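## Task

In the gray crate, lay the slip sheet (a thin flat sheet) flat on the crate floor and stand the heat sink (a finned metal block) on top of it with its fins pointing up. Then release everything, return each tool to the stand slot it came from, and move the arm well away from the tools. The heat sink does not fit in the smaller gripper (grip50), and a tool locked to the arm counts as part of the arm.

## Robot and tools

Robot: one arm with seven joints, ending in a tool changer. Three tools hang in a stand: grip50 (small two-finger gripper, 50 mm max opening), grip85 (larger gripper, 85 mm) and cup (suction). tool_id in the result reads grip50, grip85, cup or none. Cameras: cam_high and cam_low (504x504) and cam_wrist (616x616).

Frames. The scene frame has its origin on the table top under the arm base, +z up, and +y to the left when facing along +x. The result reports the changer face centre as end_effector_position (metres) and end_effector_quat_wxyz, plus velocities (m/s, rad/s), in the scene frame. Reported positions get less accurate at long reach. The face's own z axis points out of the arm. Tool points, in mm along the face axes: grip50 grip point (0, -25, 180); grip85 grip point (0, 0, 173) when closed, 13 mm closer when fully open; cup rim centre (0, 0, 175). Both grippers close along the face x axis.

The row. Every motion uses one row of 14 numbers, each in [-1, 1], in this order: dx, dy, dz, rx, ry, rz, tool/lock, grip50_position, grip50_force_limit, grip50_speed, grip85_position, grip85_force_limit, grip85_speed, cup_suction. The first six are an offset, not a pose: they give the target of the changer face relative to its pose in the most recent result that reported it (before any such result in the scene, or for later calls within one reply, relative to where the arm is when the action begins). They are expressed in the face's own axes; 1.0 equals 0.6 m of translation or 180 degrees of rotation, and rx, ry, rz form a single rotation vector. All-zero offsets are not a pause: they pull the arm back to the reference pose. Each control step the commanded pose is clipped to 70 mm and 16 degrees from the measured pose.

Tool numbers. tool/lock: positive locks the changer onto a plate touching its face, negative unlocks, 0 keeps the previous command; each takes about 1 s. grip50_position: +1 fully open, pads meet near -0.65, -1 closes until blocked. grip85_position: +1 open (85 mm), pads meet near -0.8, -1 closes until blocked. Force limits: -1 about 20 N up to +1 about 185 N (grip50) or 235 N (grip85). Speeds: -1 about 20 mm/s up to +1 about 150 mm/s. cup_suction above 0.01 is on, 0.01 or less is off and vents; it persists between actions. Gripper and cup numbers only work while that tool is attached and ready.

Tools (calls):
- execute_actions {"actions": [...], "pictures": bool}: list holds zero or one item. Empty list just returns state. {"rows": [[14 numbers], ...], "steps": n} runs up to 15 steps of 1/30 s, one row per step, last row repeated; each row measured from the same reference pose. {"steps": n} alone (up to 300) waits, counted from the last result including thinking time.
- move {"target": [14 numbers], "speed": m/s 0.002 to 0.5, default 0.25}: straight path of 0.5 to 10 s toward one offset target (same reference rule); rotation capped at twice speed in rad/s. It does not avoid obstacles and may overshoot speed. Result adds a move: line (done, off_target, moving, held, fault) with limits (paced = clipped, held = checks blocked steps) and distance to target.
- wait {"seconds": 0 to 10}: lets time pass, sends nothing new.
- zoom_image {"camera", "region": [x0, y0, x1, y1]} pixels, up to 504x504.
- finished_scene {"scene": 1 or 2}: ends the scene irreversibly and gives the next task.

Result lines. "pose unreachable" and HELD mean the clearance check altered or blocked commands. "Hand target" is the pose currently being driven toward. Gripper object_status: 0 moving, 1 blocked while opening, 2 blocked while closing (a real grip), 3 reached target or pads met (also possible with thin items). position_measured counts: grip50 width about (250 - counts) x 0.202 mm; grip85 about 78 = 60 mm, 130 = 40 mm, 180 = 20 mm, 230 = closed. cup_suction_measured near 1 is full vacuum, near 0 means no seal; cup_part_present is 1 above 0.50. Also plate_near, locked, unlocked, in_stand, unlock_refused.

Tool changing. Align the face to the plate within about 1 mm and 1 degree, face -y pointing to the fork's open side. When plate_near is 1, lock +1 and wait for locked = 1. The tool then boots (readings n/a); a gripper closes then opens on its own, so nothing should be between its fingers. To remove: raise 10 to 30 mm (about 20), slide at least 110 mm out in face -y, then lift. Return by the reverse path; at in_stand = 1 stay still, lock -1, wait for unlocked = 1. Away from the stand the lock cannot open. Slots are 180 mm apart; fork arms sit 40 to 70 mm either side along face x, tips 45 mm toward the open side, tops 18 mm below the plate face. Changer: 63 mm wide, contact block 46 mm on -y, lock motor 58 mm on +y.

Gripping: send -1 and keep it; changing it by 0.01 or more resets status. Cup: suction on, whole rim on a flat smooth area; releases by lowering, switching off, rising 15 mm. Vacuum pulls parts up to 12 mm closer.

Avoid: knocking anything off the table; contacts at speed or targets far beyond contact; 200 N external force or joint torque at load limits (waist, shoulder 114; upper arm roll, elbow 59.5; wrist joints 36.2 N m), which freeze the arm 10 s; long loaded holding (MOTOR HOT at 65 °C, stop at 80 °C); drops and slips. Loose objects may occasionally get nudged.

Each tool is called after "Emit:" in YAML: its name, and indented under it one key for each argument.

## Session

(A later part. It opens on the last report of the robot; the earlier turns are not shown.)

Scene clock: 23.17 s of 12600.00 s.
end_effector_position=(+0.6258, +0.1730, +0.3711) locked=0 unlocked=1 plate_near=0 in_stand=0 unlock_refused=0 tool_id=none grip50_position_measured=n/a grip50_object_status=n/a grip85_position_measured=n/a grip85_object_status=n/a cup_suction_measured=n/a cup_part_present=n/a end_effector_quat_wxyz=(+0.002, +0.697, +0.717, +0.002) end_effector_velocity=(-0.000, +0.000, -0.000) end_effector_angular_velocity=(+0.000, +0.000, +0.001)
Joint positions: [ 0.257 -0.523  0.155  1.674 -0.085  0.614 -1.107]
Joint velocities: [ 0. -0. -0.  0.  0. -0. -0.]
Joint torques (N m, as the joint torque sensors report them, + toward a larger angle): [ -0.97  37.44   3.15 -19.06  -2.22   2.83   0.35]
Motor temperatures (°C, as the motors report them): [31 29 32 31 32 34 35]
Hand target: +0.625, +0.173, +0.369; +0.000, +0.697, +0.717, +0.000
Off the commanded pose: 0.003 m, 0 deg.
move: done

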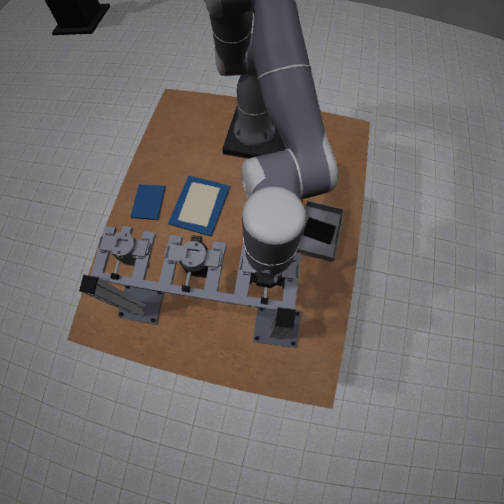

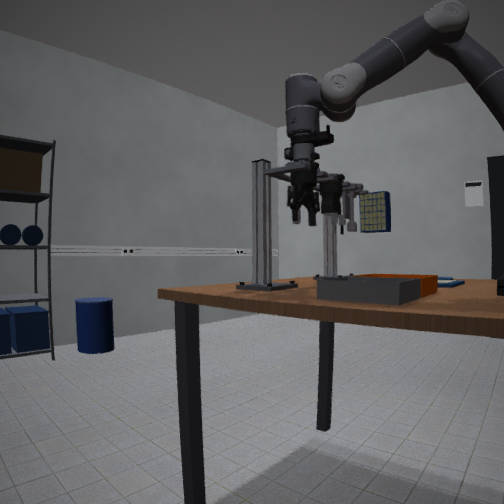

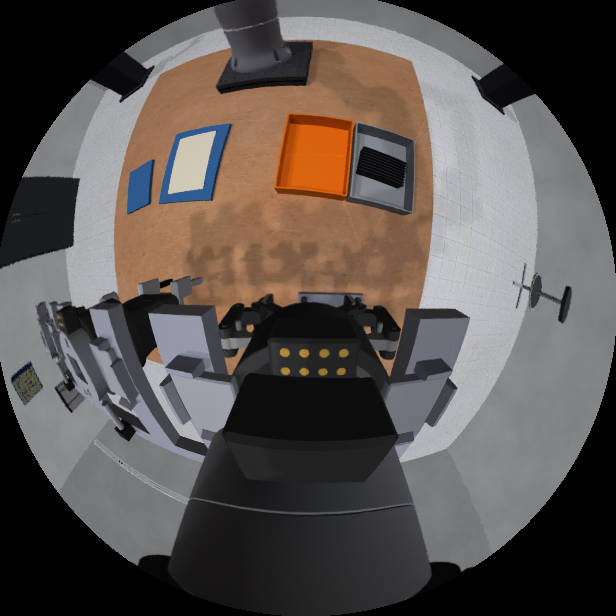

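Emit:
move:
  target: [0.001,-0.011,0.003,0.0018,0,0,0,1,0,0,1,0,0,0]
  speed: 0.003

Scene clock: 26.90 s of 12600.00 s.
end_effector_position=(+0.6213, +0.1732, +0.3719) locked=0 unlocked=1 plate_near=0 in_stand=0 unlock_refused=0 tool_id=none grip50_position_measured=n/a grip50_object_status=n/a grip85_position_measured=n/a grip85_object_status=n/a cup_suction_measured=n/a cup_part_present=n/a end_effector_quat_wxyz=(+0.002, +0.697, +0.717, +0.003) end_effector_velocity=(-0.000, +0.000, +0.000) end_effector_angular_velocity=(-0.000, -0.000, +0.000)
Joint positions: [ 0.257 -0.513  0.158  1.689 -0.086  0.621 -1.103]
Joint velocities: [-0.001 -0.     0.002  0.    -0.001 -0.     0.001]
Joint torques (N m, as the joint torque sensors report them, + toward a larger angle): [  2.26  44.72   8.84 -13.6   -0.63  -0.83   0.48]
Motor temperatures (°C, as the motors report them): [31 29 32 31 32 34 35]
Hand target: +0.619, +0.173, +0.369; -0.000, +0.697, +0.717, +0.000
Off the commanded pose: 0.003 m, 0 deg.
move: done

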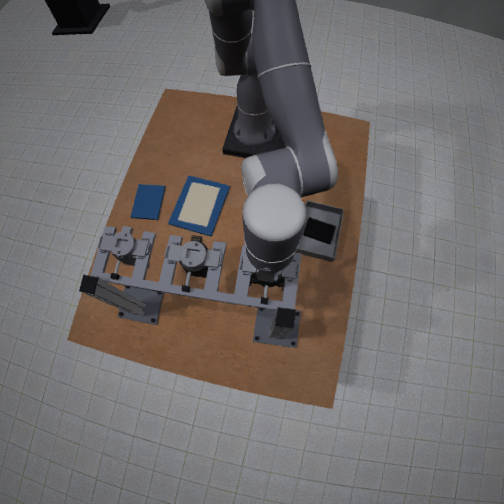

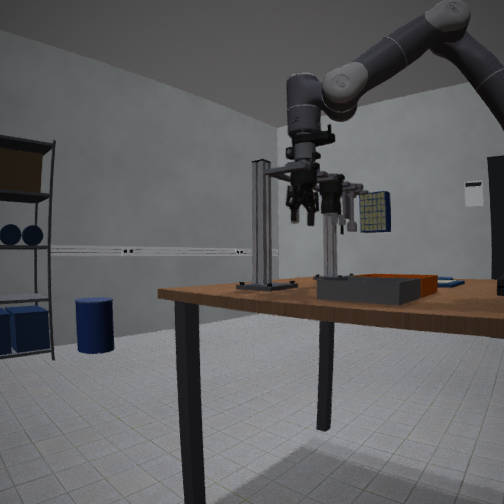

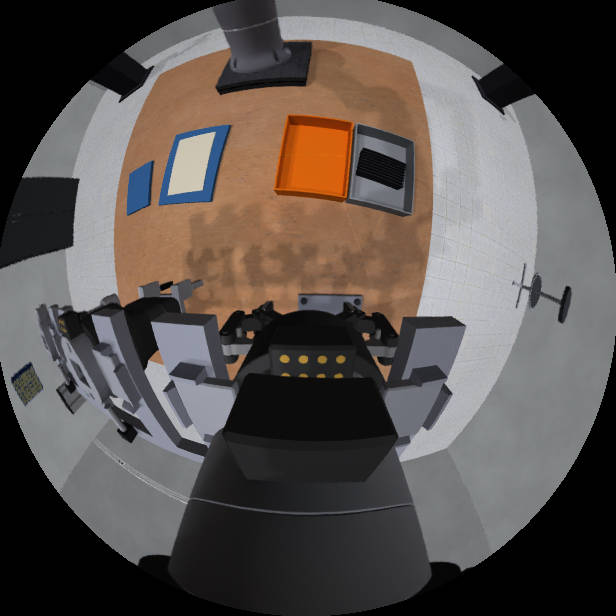

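Emit:
move:
  target: [0.0005,0.0015,0.006,0.0022,-0.0004,0,0,1,0,0,1,0,0,0]
  speed: 0.003

Scene clock: 29.00 s of 12600.00 s.
end_effector_position=(+0.6233, +0.1738, +0.3711) locked=0 unlocked=1 plate_near=0 in_stand=0 unlock_refused=0 tool_id=none grip50_position_measured=n/a grip50_object_status=n/a grip85_position_measured=n/a grip85_object_status=n/a cup_suction_measured=n/a cup_part_present=n/a end_effector_quat_wxyz=(+0.002, +0.697, +0.718, +0.003) end_effector_velocity=(+0.000, -0.000, -0.000) end_effector_angular_velocity=(-0.000, -0.000, +0.000)
Joint positions: [ 0.256 -0.519  0.159  1.682 -0.087  0.619 -1.103]
Joint velocities: [-0.001 -0.     0.001 -0.    -0.001  0.     0.001]
Joint torques (N m, as the joint torque sensors report them, + toward a larger angle): [ -2.09  34.56   4.48 -18.78  -1.85   2.34  -0.28]
Motor temperatures (°C, as the motors report them): [31 29 32 31 32 34 35]
Hand target: +0.622, +0.174, +0.368; -0.000, +0.697, +0.717, +0.001
Off the commanded pose: 0.003 m, 0 deg.
move: done

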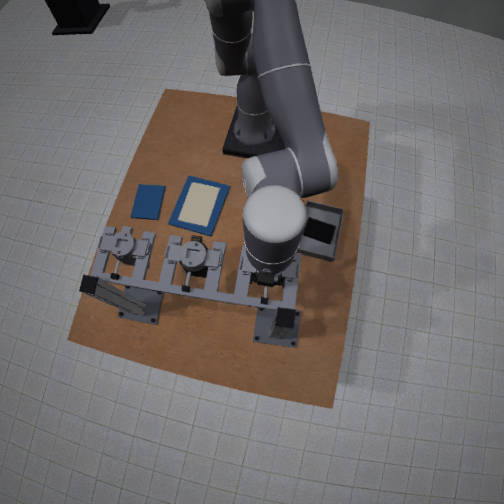

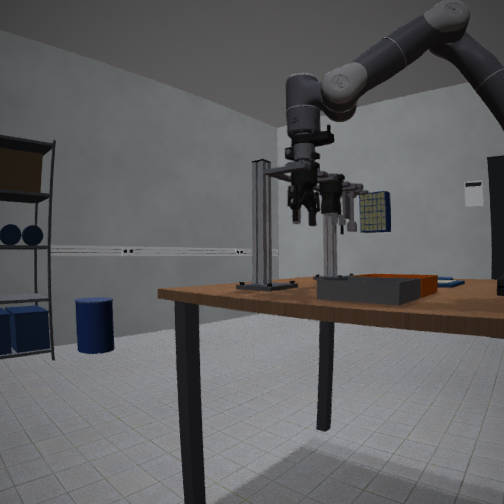

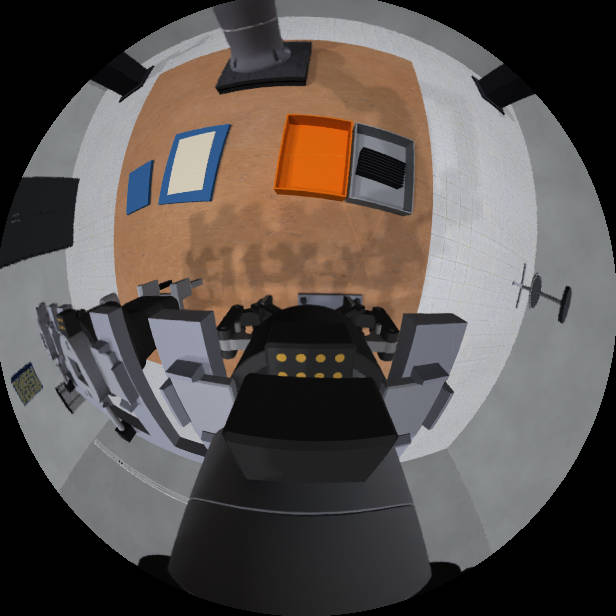

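Emit:
move:
  target: [0,0.0045,-0.001,0.0022,-0.0008,0,0,1,0,0,1,0,0,0]
  speed: 0.01

Emit:
move:
  target: [0.008,0,0.004,0,0,0,0,1,0,0,1,0,0,0]
  speed: 0.003

Emit:
move:
  target: [-0.016,-0.001,0.003,0.0015,0,0,0,1,0,0,1,0,0,0]
  speed: 0.003

Scene clock: 31.37 s of 12600.00 s.
end_effector_position=(+0.6260, +0.1740, +0.3718) locked=0 unlocked=1 plate_near=0 in_stand=0 unlock_refused=0 tool_id=none grip50_position_measured=n/a grip50_object_status=n/a grip85_position_measured=n/a grip85_object_status=n/a cup_suction_measured=n/a cup_part_present=n/a end_effector_quat_wxyz=(+0.000, +0.697, +0.718, -0.000) end_effector_velocity=(-0.000, -0.000, -0.000) end_effector_angular_velocity=(-0.000, +0.000, +0.000)
Joint positions: [ 0.255 -0.526  0.159  1.667 -0.086  0.603 -1.105]
Joint velocities: [-0.  0. -0.  0. -0.  0. -0.]
Joint torques (N m, as the joint torque sensors report them, + toward a larger angle): [ -1.4   50.3    3.54 -27.63  -3.04   4.14  -0.13]
Motor temperatures (°C, as the motors report them): [31 29 32 31 32 34 35]
Hand target: +0.626, +0.174, +0.372; +0.000, +0.697, +0.718, -0.000
Off the commanded pose: 0.000 m, 0 deg.
move: done

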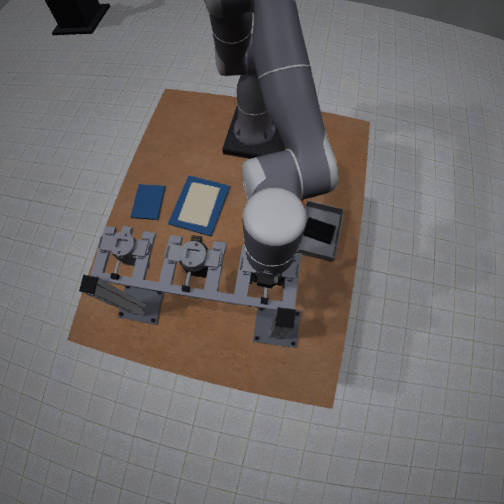

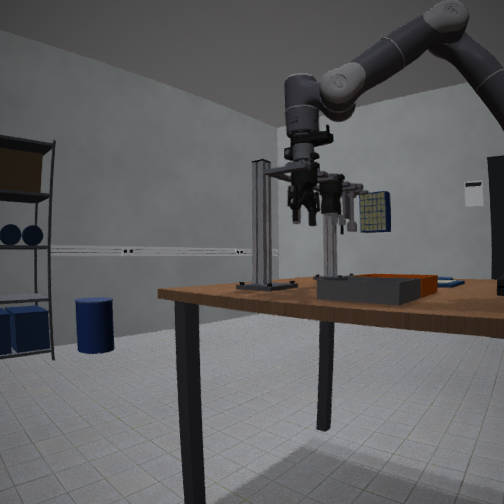

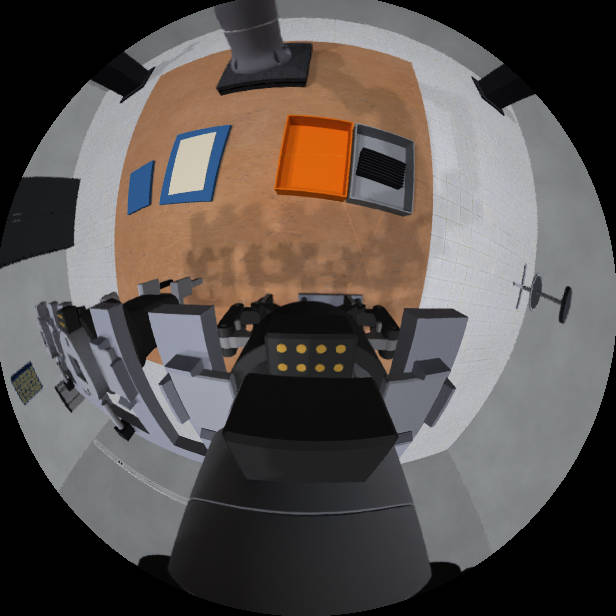

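Scene clock: 33.37 s of 12600.00 s.
end_effector_position=(+0.6260, +0.1781, +0.3694) locked=0 unlocked=1 plate_near=0 in_stand=0 unlock_refused=0 tool_id=none grip50_position_measured=n/a grip50_object_status=n/a grip85_position_measured=n/a grip85_object_status=n/a cup_suction_measured=n/a cup_part_present=n/a end_effector_quat_wxyz=(+0.000, +0.697, +0.717, -0.000) end_effector_velocity=(+0.000, -0.000, +0.000) end_effector_angular_velocity=(+0.000, -0.000, -0.001)
Joint positions: [ 0.261 -0.531  0.159  1.665 -0.087  0.606 -1.098]
Joint velocities: [-0.    -0.    -0.    -0.     0.     0.     0.001]
Joint torques (N m, as the joint torque sensors report them, + toward a larger angle): [  3.59  48.89   5.52 -28.61  -3.37   5.19   0.62]
Motor temperatures (°C, as the motors report them): [31 29 32 31 32 34 35]
Hand target: +0.626, +0.179, +0.369; +0.000, +0.697, +0.718, -0.000
Off the commanded pose: 0.001 m, 0 deg.
move: done

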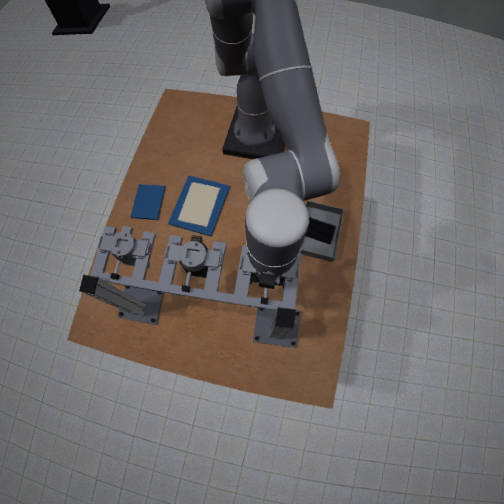

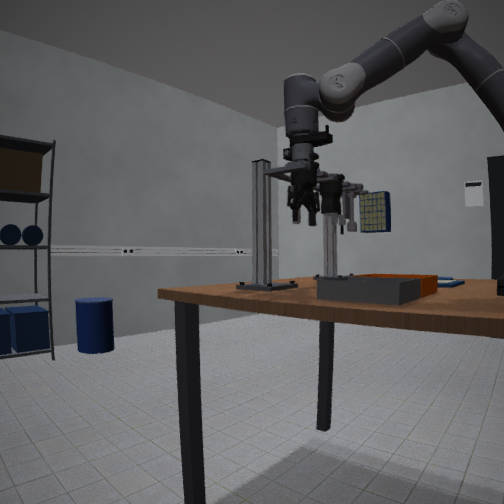

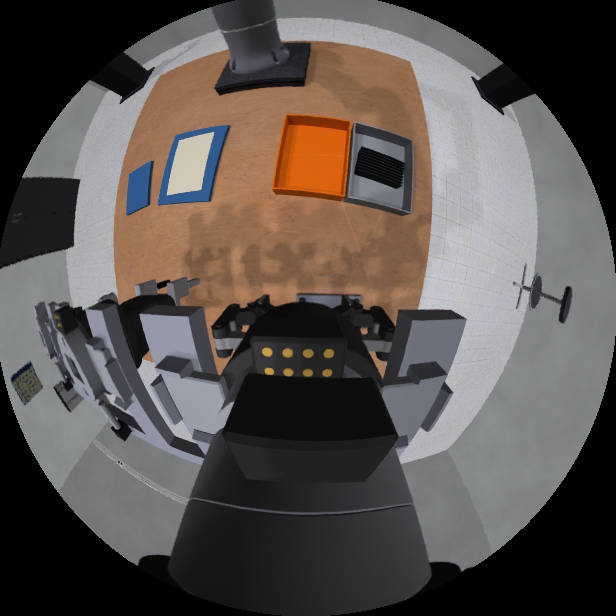

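Scene clock: 36.83 s of 12600.00 s.
end_effector_position=(+0.6254, +0.1726, +0.3687) locked=0 unlocked=1 plate_near=0 in_stand=0 unlock_refused=0 tool_id=none grip50_position_measured=n/a grip50_object_status=n/a grip85_position_measured=n/a grip85_object_status=n/a cup_suction_measured=n/a cup_part_present=n/a end_effector_quat_wxyz=(-0.001, +0.695, +0.719, +0.000) end_effector_velocity=(-0.000, -0.000, -0.000) end_effector_angular_velocity=(+0.001, +0.000, -0.001)
Joint positions: [ 0.25  -0.528  0.163  1.672 -0.086  0.609 -1.113]
Joint velocities: [-0.001  0.     0.001  0.     0.    -0.     0.   ]
Joint torques (N m, as the joint torque sensors report them, + toward a larger angle): [-18.48  50.35 -10.97 -21.29  -3.63   0.71   0.36]
Motor temperatures (°C, as the motors report them): [31 29 32 31 32 34 35]
Hand target: +0.626, +0.168, +0.368; -0.001, +0.697, +0.717, -0.002
Off the commanded pose: 0.004 m, 0 deg.
move: off_target

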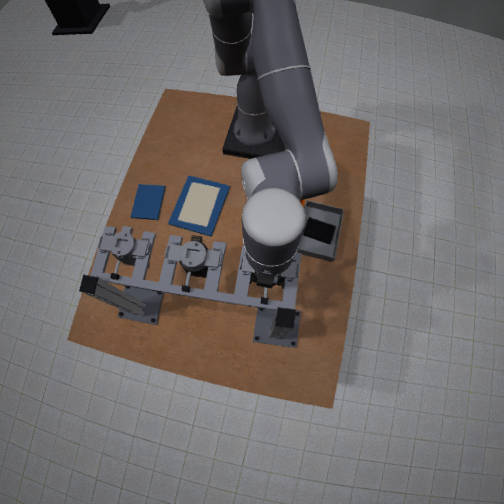

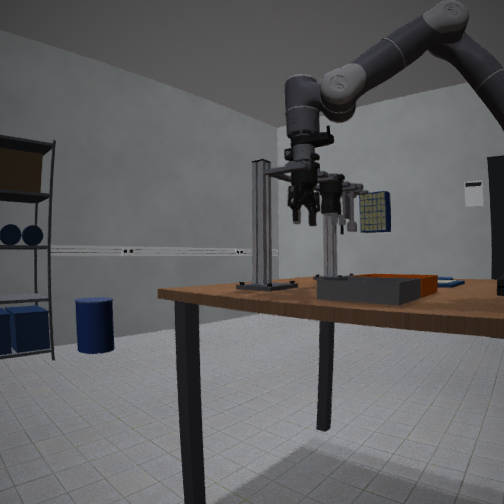

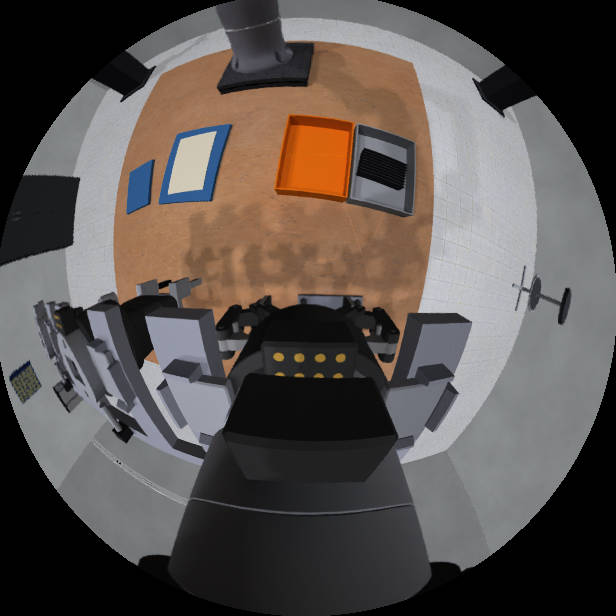

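The pins are in now.

Emit:
move:
  target: [0.004,0.0005,0.016,0,0,0,0,1,0,0,1,0,0,0]
  speed: 0.006

Scene clock: 39.30 s of 12600.00 s.
end_effector_position=(+0.6264, +0.1750, +0.3620) locked=0 unlocked=1 plate_near=1 in_stand=1 unlock_refused=0 tool_id=none grip50_position_measured=n/a grip50_object_status=n/a grip85_position_measured=n/a grip85_object_status=n/a cup_suction_measured=n/a cup_part_present=n/a end_effector_quat_wxyz=(+0.000, +0.694, +0.720, +0.002) end_effector_velocity=(-0.000, -0.000, -0.000) end_effector_angular_velocity=(-0.000, +0.000, +0.001)
Joint positions: [ 0.252 -0.54   0.163  1.676 -0.091  0.63  -1.108]
Joint velocities: [-0.     0.     0.     0.    -0.    -0.    -0.001]
Joint torques (N m, as the joint torque sensors report them, + toward a larger angle): [  0.98  29.48   4.1  -20.38  -1.64   4.73   1.96]
Motor temperatures (°C, as the motors report them): [31 29 32 31 32 34 35]
Hand target: +0.626, +0.175, +0.359; -0.001, +0.695, +0.719, +0.000
Off the commanded pose: 0.003 m, 0 deg.
move: done

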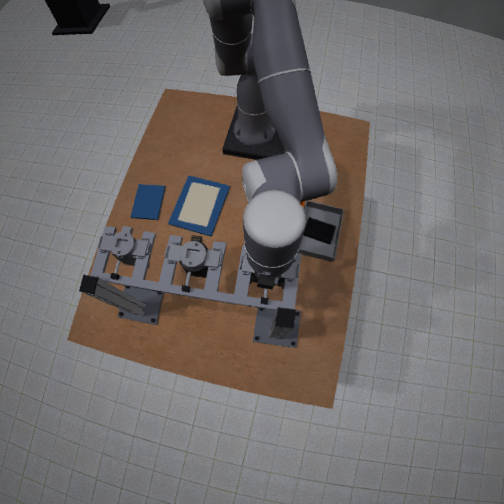

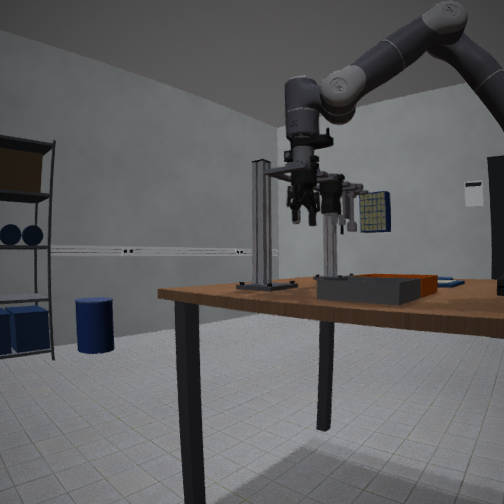

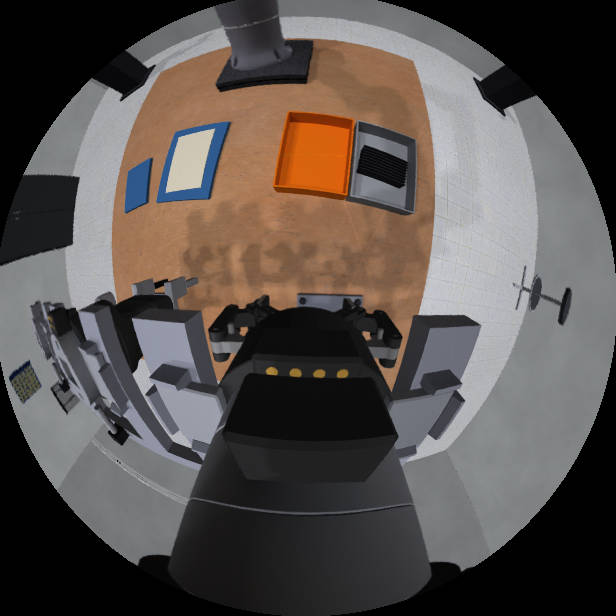

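Emit:
move:
  target: [0,0,0,0.001,-0.001,0,1,1,0,0,1,0,0,0]

Emit:
wait:
  seconds: 0.8

Emit:
move:
  target: [0,0,-0.033,0,0,0,0,1,0,0,1,0,0,0]
  speed: 0.05

Emit:
move:
  target: [0,-0.22,0,0,0,0,0,1,0,0,1,0,0,0]
  speed: 0.15

Emit:
move:
  target: [0.2,-0.17,0.15,0,0,0.55,0,1,0,0,1,0,0,0]

Scene clock: 41.60 s of 12600.00 s.
end_effector_position=(+0.6266, +0.1750, +0.3619) locked=0 unlocked=0 plate_near=1 in_stand=1 unlock_refused=0 tool_id=none grip50_position_measured=n/a grip50_object_status=n/a grip85_position_measured=n/a grip85_object_status=n/a cup_suction_measured=n/a cup_part_present=n/a end_effector_quat_wxyz=(+0.001, +0.692, +0.722, -0.001) end_effector_velocity=(+0.001, +0.001, -0.001) end_effector_angular_velocity=(-0.008, -0.005, +0.024)
Joint positions: [ 0.253 -0.541  0.163  1.674 -0.095  0.624 -1.112]
Joint velocities: [ 0.001 -0.003 -0.    -0.    -0.012  0.004 -0.016]
Joint torques (N m, as the joint torque sensors report them, + toward a larger angle): [ -1.38  55.8    1.98 -28.07   0.75   3.36   8.07]
Motor temperatures (°C, as the motors report them): [31 29 32 31 32 34 35]
Hand target: +0.626, +0.175, +0.362; +0.000, +0.694, +0.720, -0.000
Off the commanded pose: 0.000 m, 0 deg.
move: done

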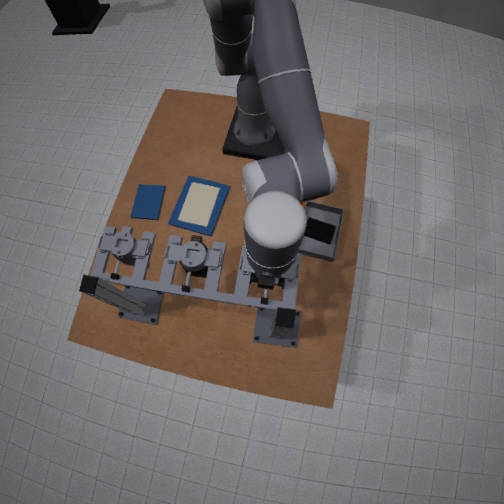

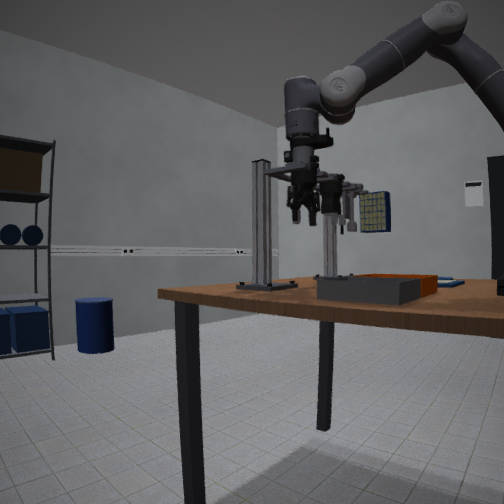

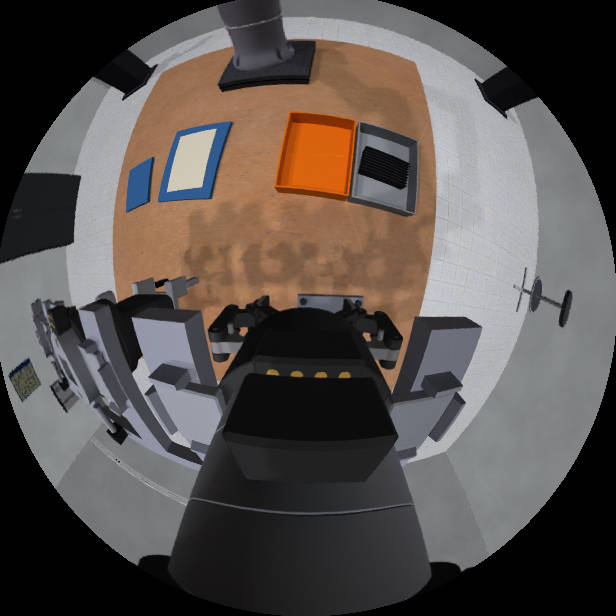

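Scene clock: 42.40 s of 12600.00 s.
end_effector_position=(+0.6267, +0.1751, +0.3621) locked=1 unlocked=0 plate_near=1 in_stand=1 unlock_refused=0 tool_id=grip85 grip50_position_measured=n/a grip50_object_status=n/a grip85_position_measured=n/a grip85_object_status=n/a cup_suction_measured=n/a cup_part_present=n/a end_effector_quat_wxyz=(+0.001, +0.692, +0.722, -0.000) end_effector_velocity=(+0.000, -0.000, -0.000) end_effector_angular_velocity=(+0.000, +0.000, -0.003)
Joint positions: [ 0.253 -0.541  0.163  1.674 -0.095  0.624 -1.112]
Joint velocities: [-0.001  0.     0.    -0.     0.001  0.     0.002]
Joint torques (N m, as the joint torque sensors report them, + toward a larger angle): [  0.05  61.62   2.02 -33.35  -0.87   4.66   7.53]
Motor temperatures (°C, as the motors report them): [31 29 32 31 32 34 35]
Hand target: +0.626, +0.175, +0.362; +0.000, +0.694, +0.720, -0.000
Off the commanded pose: 0.000 m, 0 deg.
Steps of this call (steps 1 to 24: nothing new was sent). Readings (end_effector_position | what the end effector reports):
1: (+0.6266, +0.1750, +0.3619) | locked=0 unlocked=0 plate_near=1 in_stand=1 unlock_refused=0 tool_id=none grip50_position_measured=n/a grip50_object_status=n/a grip85_position_measured=n/a grip85_object_status=n/a cup_suction_measured=n/a cup_part_present=n/a
2: (+0.6266, +0.1750, +0.3619) | locked=0 unlocked=0 plate_near=1 in_stand=1 unlock_refused=0 tool_id=none grip50_position_measured=n/a grip50_object_status=n/a grip85_position_measured=n/a grip85_object_status=n/a cup_suction_measured=n/a cup_part_present=n/a
4: (+0.6267, +0.1751, +0.3621) | locked=1 unlocked=0 plate_near=1 in_stand=1 unlock_refused=0 tool_id=grip85 grip50_position_measured=n/a grip50_object_status=n/a grip85_position_measured=n/a grip85_object_status=n/a cup_suction_measured=n/a cup_part_present=n/a
8: (+0.6267, +0.1751, +0.3621) | locked=1 unlocked=0 plate_near=1 in_stand=1 unlock_refused=0 tool_id=grip85 grip50_position_measured=n/a grip50_object_status=n/a grip85_position_measured=n/a grip85_object_status=n/a cup_suction_measured=n/a cup_part_present=n/a
24: the state above

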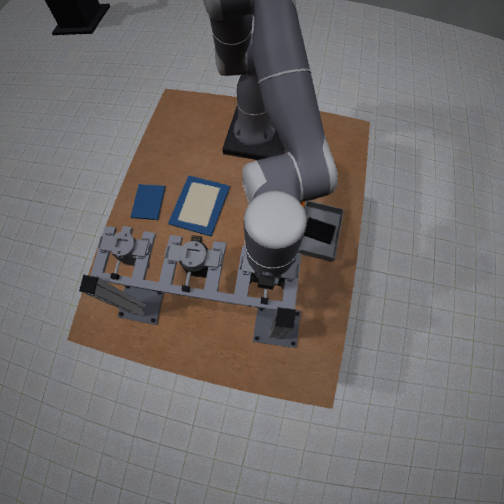

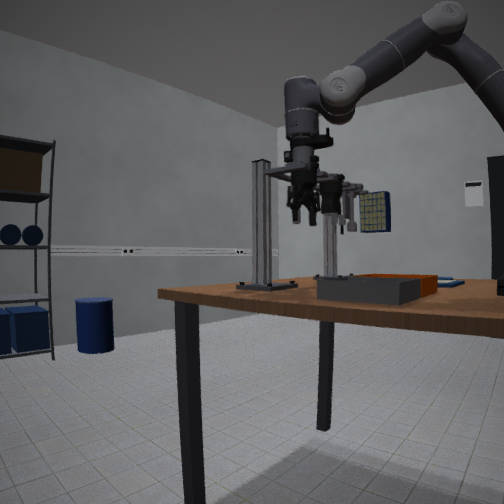

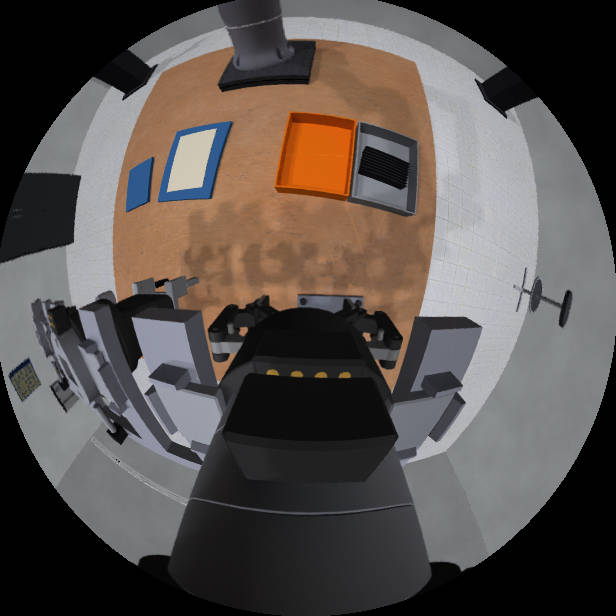

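Scene clock: 43.10 s of 12600.00 s.
end_effector_position=(+0.6267, +0.1751, +0.3821) locked=1 unlocked=0 plate_near=1 in_stand=0 unlock_refused=0 tool_id=grip85 grip50_position_measured=n/a grip50_object_status=n/a grip85_position_measured=n/a grip85_object_status=n/a cup_suction_measured=n/a cup_part_present=n/a end_effector_quat_wxyz=(+0.001, +0.692, +0.722, -0.000) end_effector_velocity=(-0.000, -0.000, -0.000) end_effector_angular_velocity=(+0.000, +0.000, +0.001)
Joint positions: [ 0.251 -0.515  0.167  1.654 -0.09   0.58  -1.115]
Joint velocities: [-0.     0.    -0.     0.     0.    -0.    -0.001]
Joint torques (N m, as the joint torque sensors report them, + toward a larger angle): [ -0.85  58.27   4.29 -33.67  -4.1    5.47  -0.4 ]
Motor temperatures (°C, as the motors report them): [31 29 32 31 32 34 35]
Hand target: +0.627, +0.175, +0.382; +0.001, +0.692, +0.722, -0.000
Off the commanded pose: 0.000 m, 0 deg.
move: done

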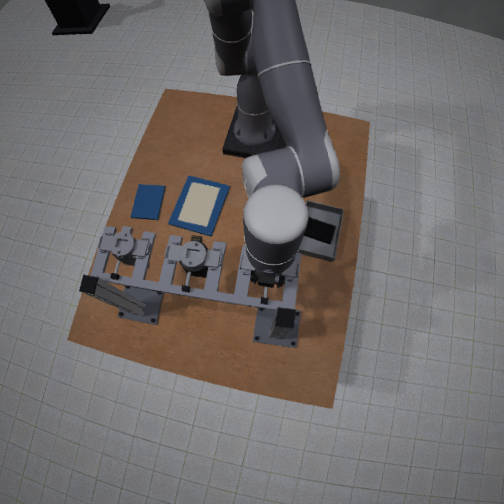

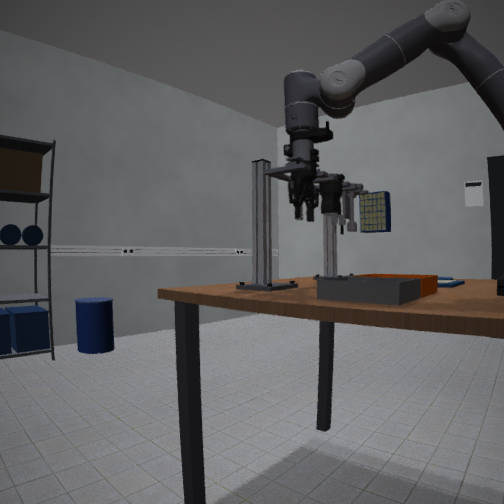

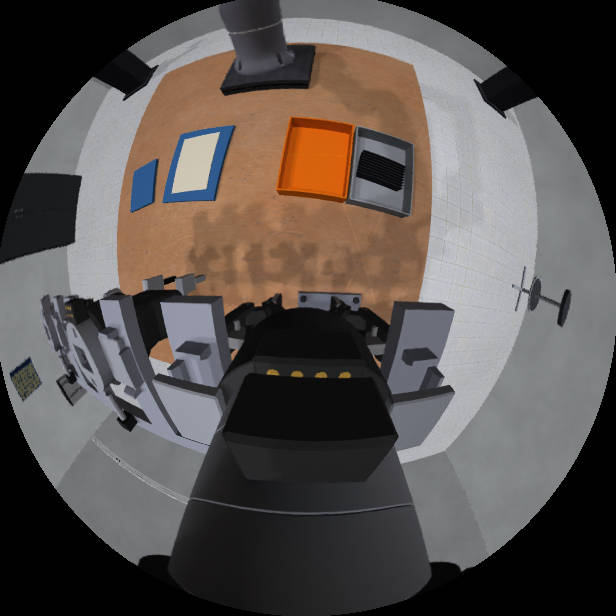

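Scene clock: 44.30 s of 12600.00 s.
end_effector_position=(+0.4948, +0.1699, +0.3821) locked=1 unlocked=0 plate_near=1 in_stand=0 unlock_refused=0 tool_id=grip85 grip50_position_measured=n/a grip50_object_status=n/a grip85_position_measured=n/a grip85_object_status=n/a cup_suction_measured=n/a cup_part_present=n/a end_effector_quat_wxyz=(+0.001, +0.692, +0.722, -0.000) end_effector_velocity=(-0.000, -0.000, -0.001) end_effector_angular_velocity=(+0.000, +0.002, -0.000)
Joint positions: [ 0.262 -0.249  0.235  2.049 -0.067  0.71  -1.028]
Joint velocities: [-0.    -0.001  0.     0.     0.001 -0.    -0.001]
Joint torques (N m, as the joint torque sensors report them, + toward a larger angle): [ -1.6   43.41   0.81 -32.47  -4.55   5.74  -0.18]
Motor temperatures (°C, as the motors report them): [31 29 32 32 32 34 35]
Hand target: +0.495, +0.170, +0.382; +0.001, +0.692, +0.722, -0.000
Off the commanded pose: 0.000 m, 0 deg.
move: done

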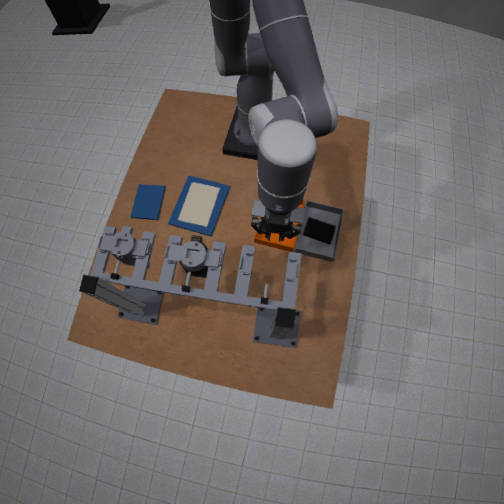

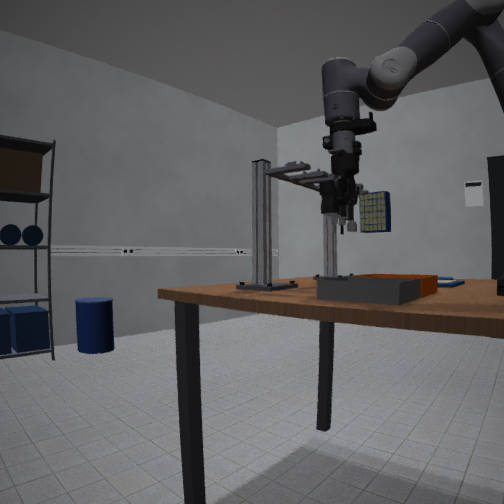

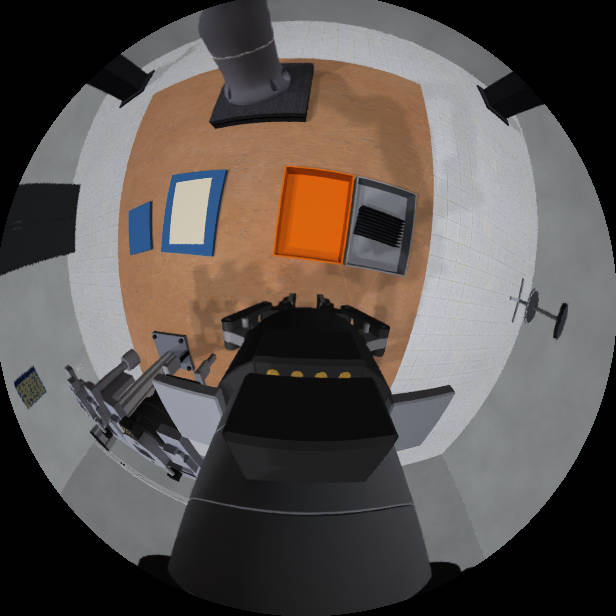

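Scene clock: 48.07 s of 12600.00 s.
end_effector_position=(+0.3874, +0.2855, +0.2912) locked=1 unlocked=0 plate_near=1 in_stand=0 unlock_refused=0 tool_id=grip85 grip50_position_measured=n/a grip50_object_status=n/a grip85_position_measured=3 grip85_object_status=3 cup_suction_measured=n/a cup_part_present=n/a end_effector_quat_wxyz=(+0.001, +0.998, -0.057, +0.001) end_effector_velocity=(-0.000, +0.000, +0.000) end_effector_angular_velocity=(+0.000, -0.000, -0.001)
Joint positions: [ 0.695 -0.327  0.114  2.26  -0.049  1.006  1.011]
Joint velocities: [ 0.     0.     0.    -0.     0.    -0.     0.001]
Joint torques (N m, as the joint torque sensors report them, + toward a larger angle): [ -1.32  42.78   0.1  -24.97  -2.93   6.11  -0.37]
Motor temperatures (°C, as the motors report them): [31 29 32 32 32 34 35]
Hand target: +0.388, +0.285, +0.291; +0.001, +0.998, -0.057, +0.001
Off the commanded pose: 0.001 m, 0 deg.
move: done

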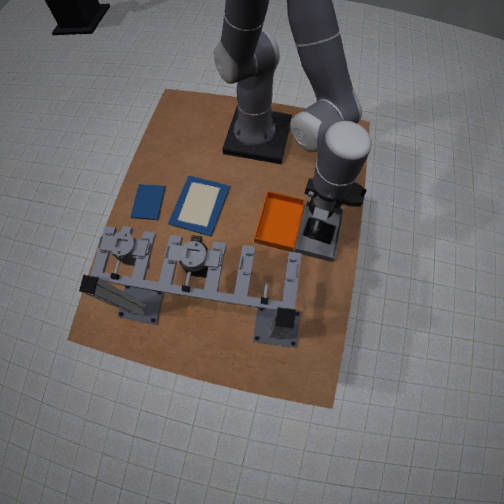

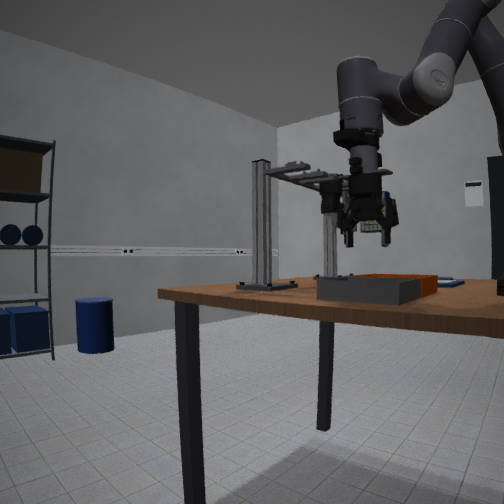

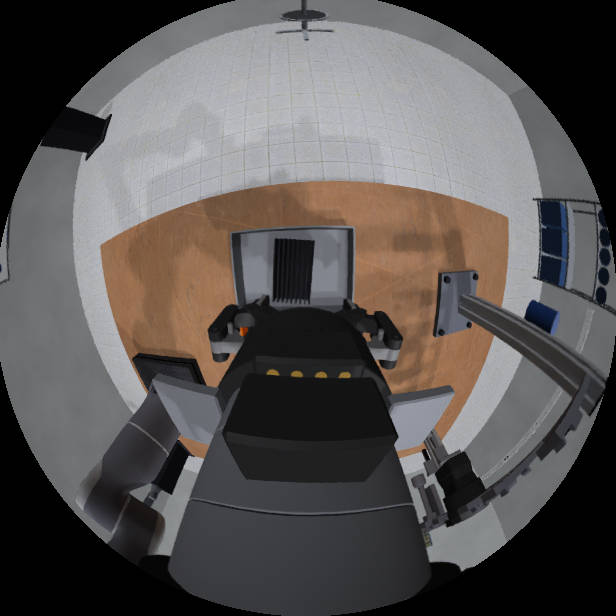

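Emit:
move:
  target: [-0.032,-0.023,0.085,0,0,0.015,0,1,0,0,1,0,0,0]
  speed: 0.1

Emit:
zoom_image:
  camera: "cam_wrist"
  region: [200,200,420,350]

Scene clock: 50.03 s of 12600.00 s.
end_effector_position=(+0.3698, +0.3014, +0.2399) locked=1 unlocked=0 plate_near=1 in_stand=0 unlock_refused=0 tool_id=grip85 grip50_position_measured=n/a grip50_object_status=n/a grip85_position_measured=3 grip85_object_status=3 cup_suction_measured=n/a cup_part_present=n/a end_effector_quat_wxyz=(+0.001, +0.997, -0.080, +0.000) end_effector_velocity=(-0.000, -0.000, +0.000) end_effector_angular_velocity=(+0.000, -0.000, +0.000)
Joint positions: [ 0.761 -0.45   0.092  2.294 -0.074  1.163  1.126]
Joint velocities: [-0.     0.001  0.     0.     0.001  0.    -0.001]
Joint torques (N m, as the joint torque sensors report them, + toward a larger angle): [ -1.99  44.9    0.56 -21.28  -2.33   5.53  -0.63]
Motor temperatures (°C, as the motors report them): [31 29 32 32 32 34 35]
Hand target: +0.370, +0.301, +0.240; +0.001, +0.997, -0.080, +0.001
Off the commanded pose: 0.000 m, 0 deg.
move: done

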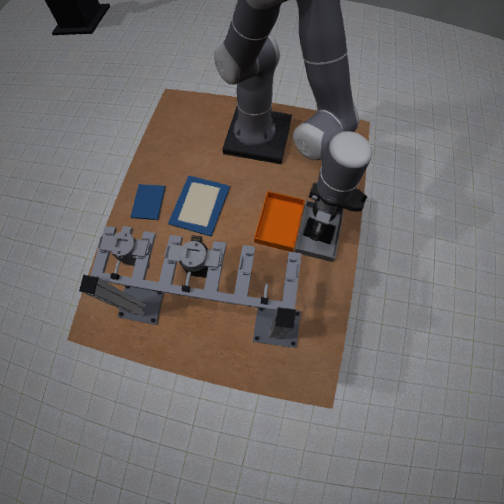

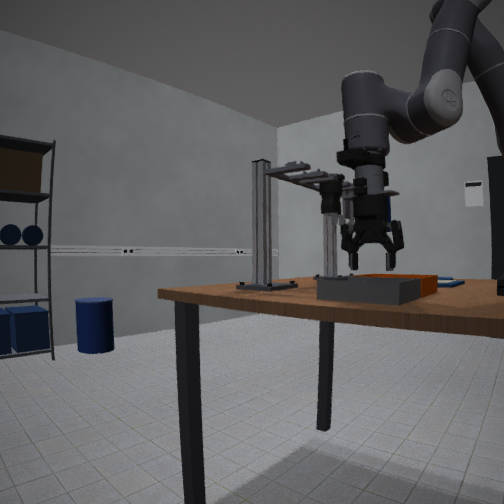

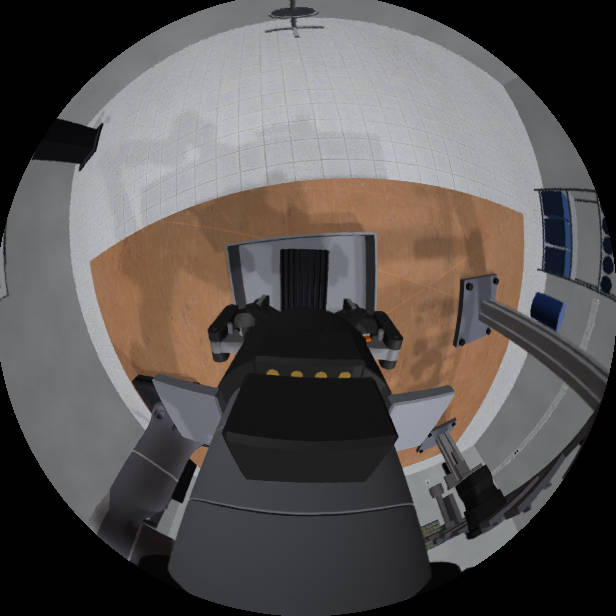

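Region (200, 200, 420, 350) of cam_wrist's 616x616 image, scaled by 2.291, with more detail than that image has; it fills the top 344 rows of this view, and the rest is white.

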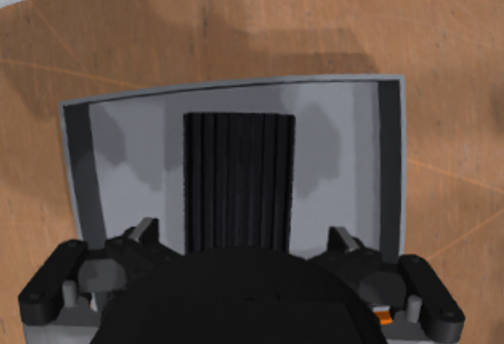

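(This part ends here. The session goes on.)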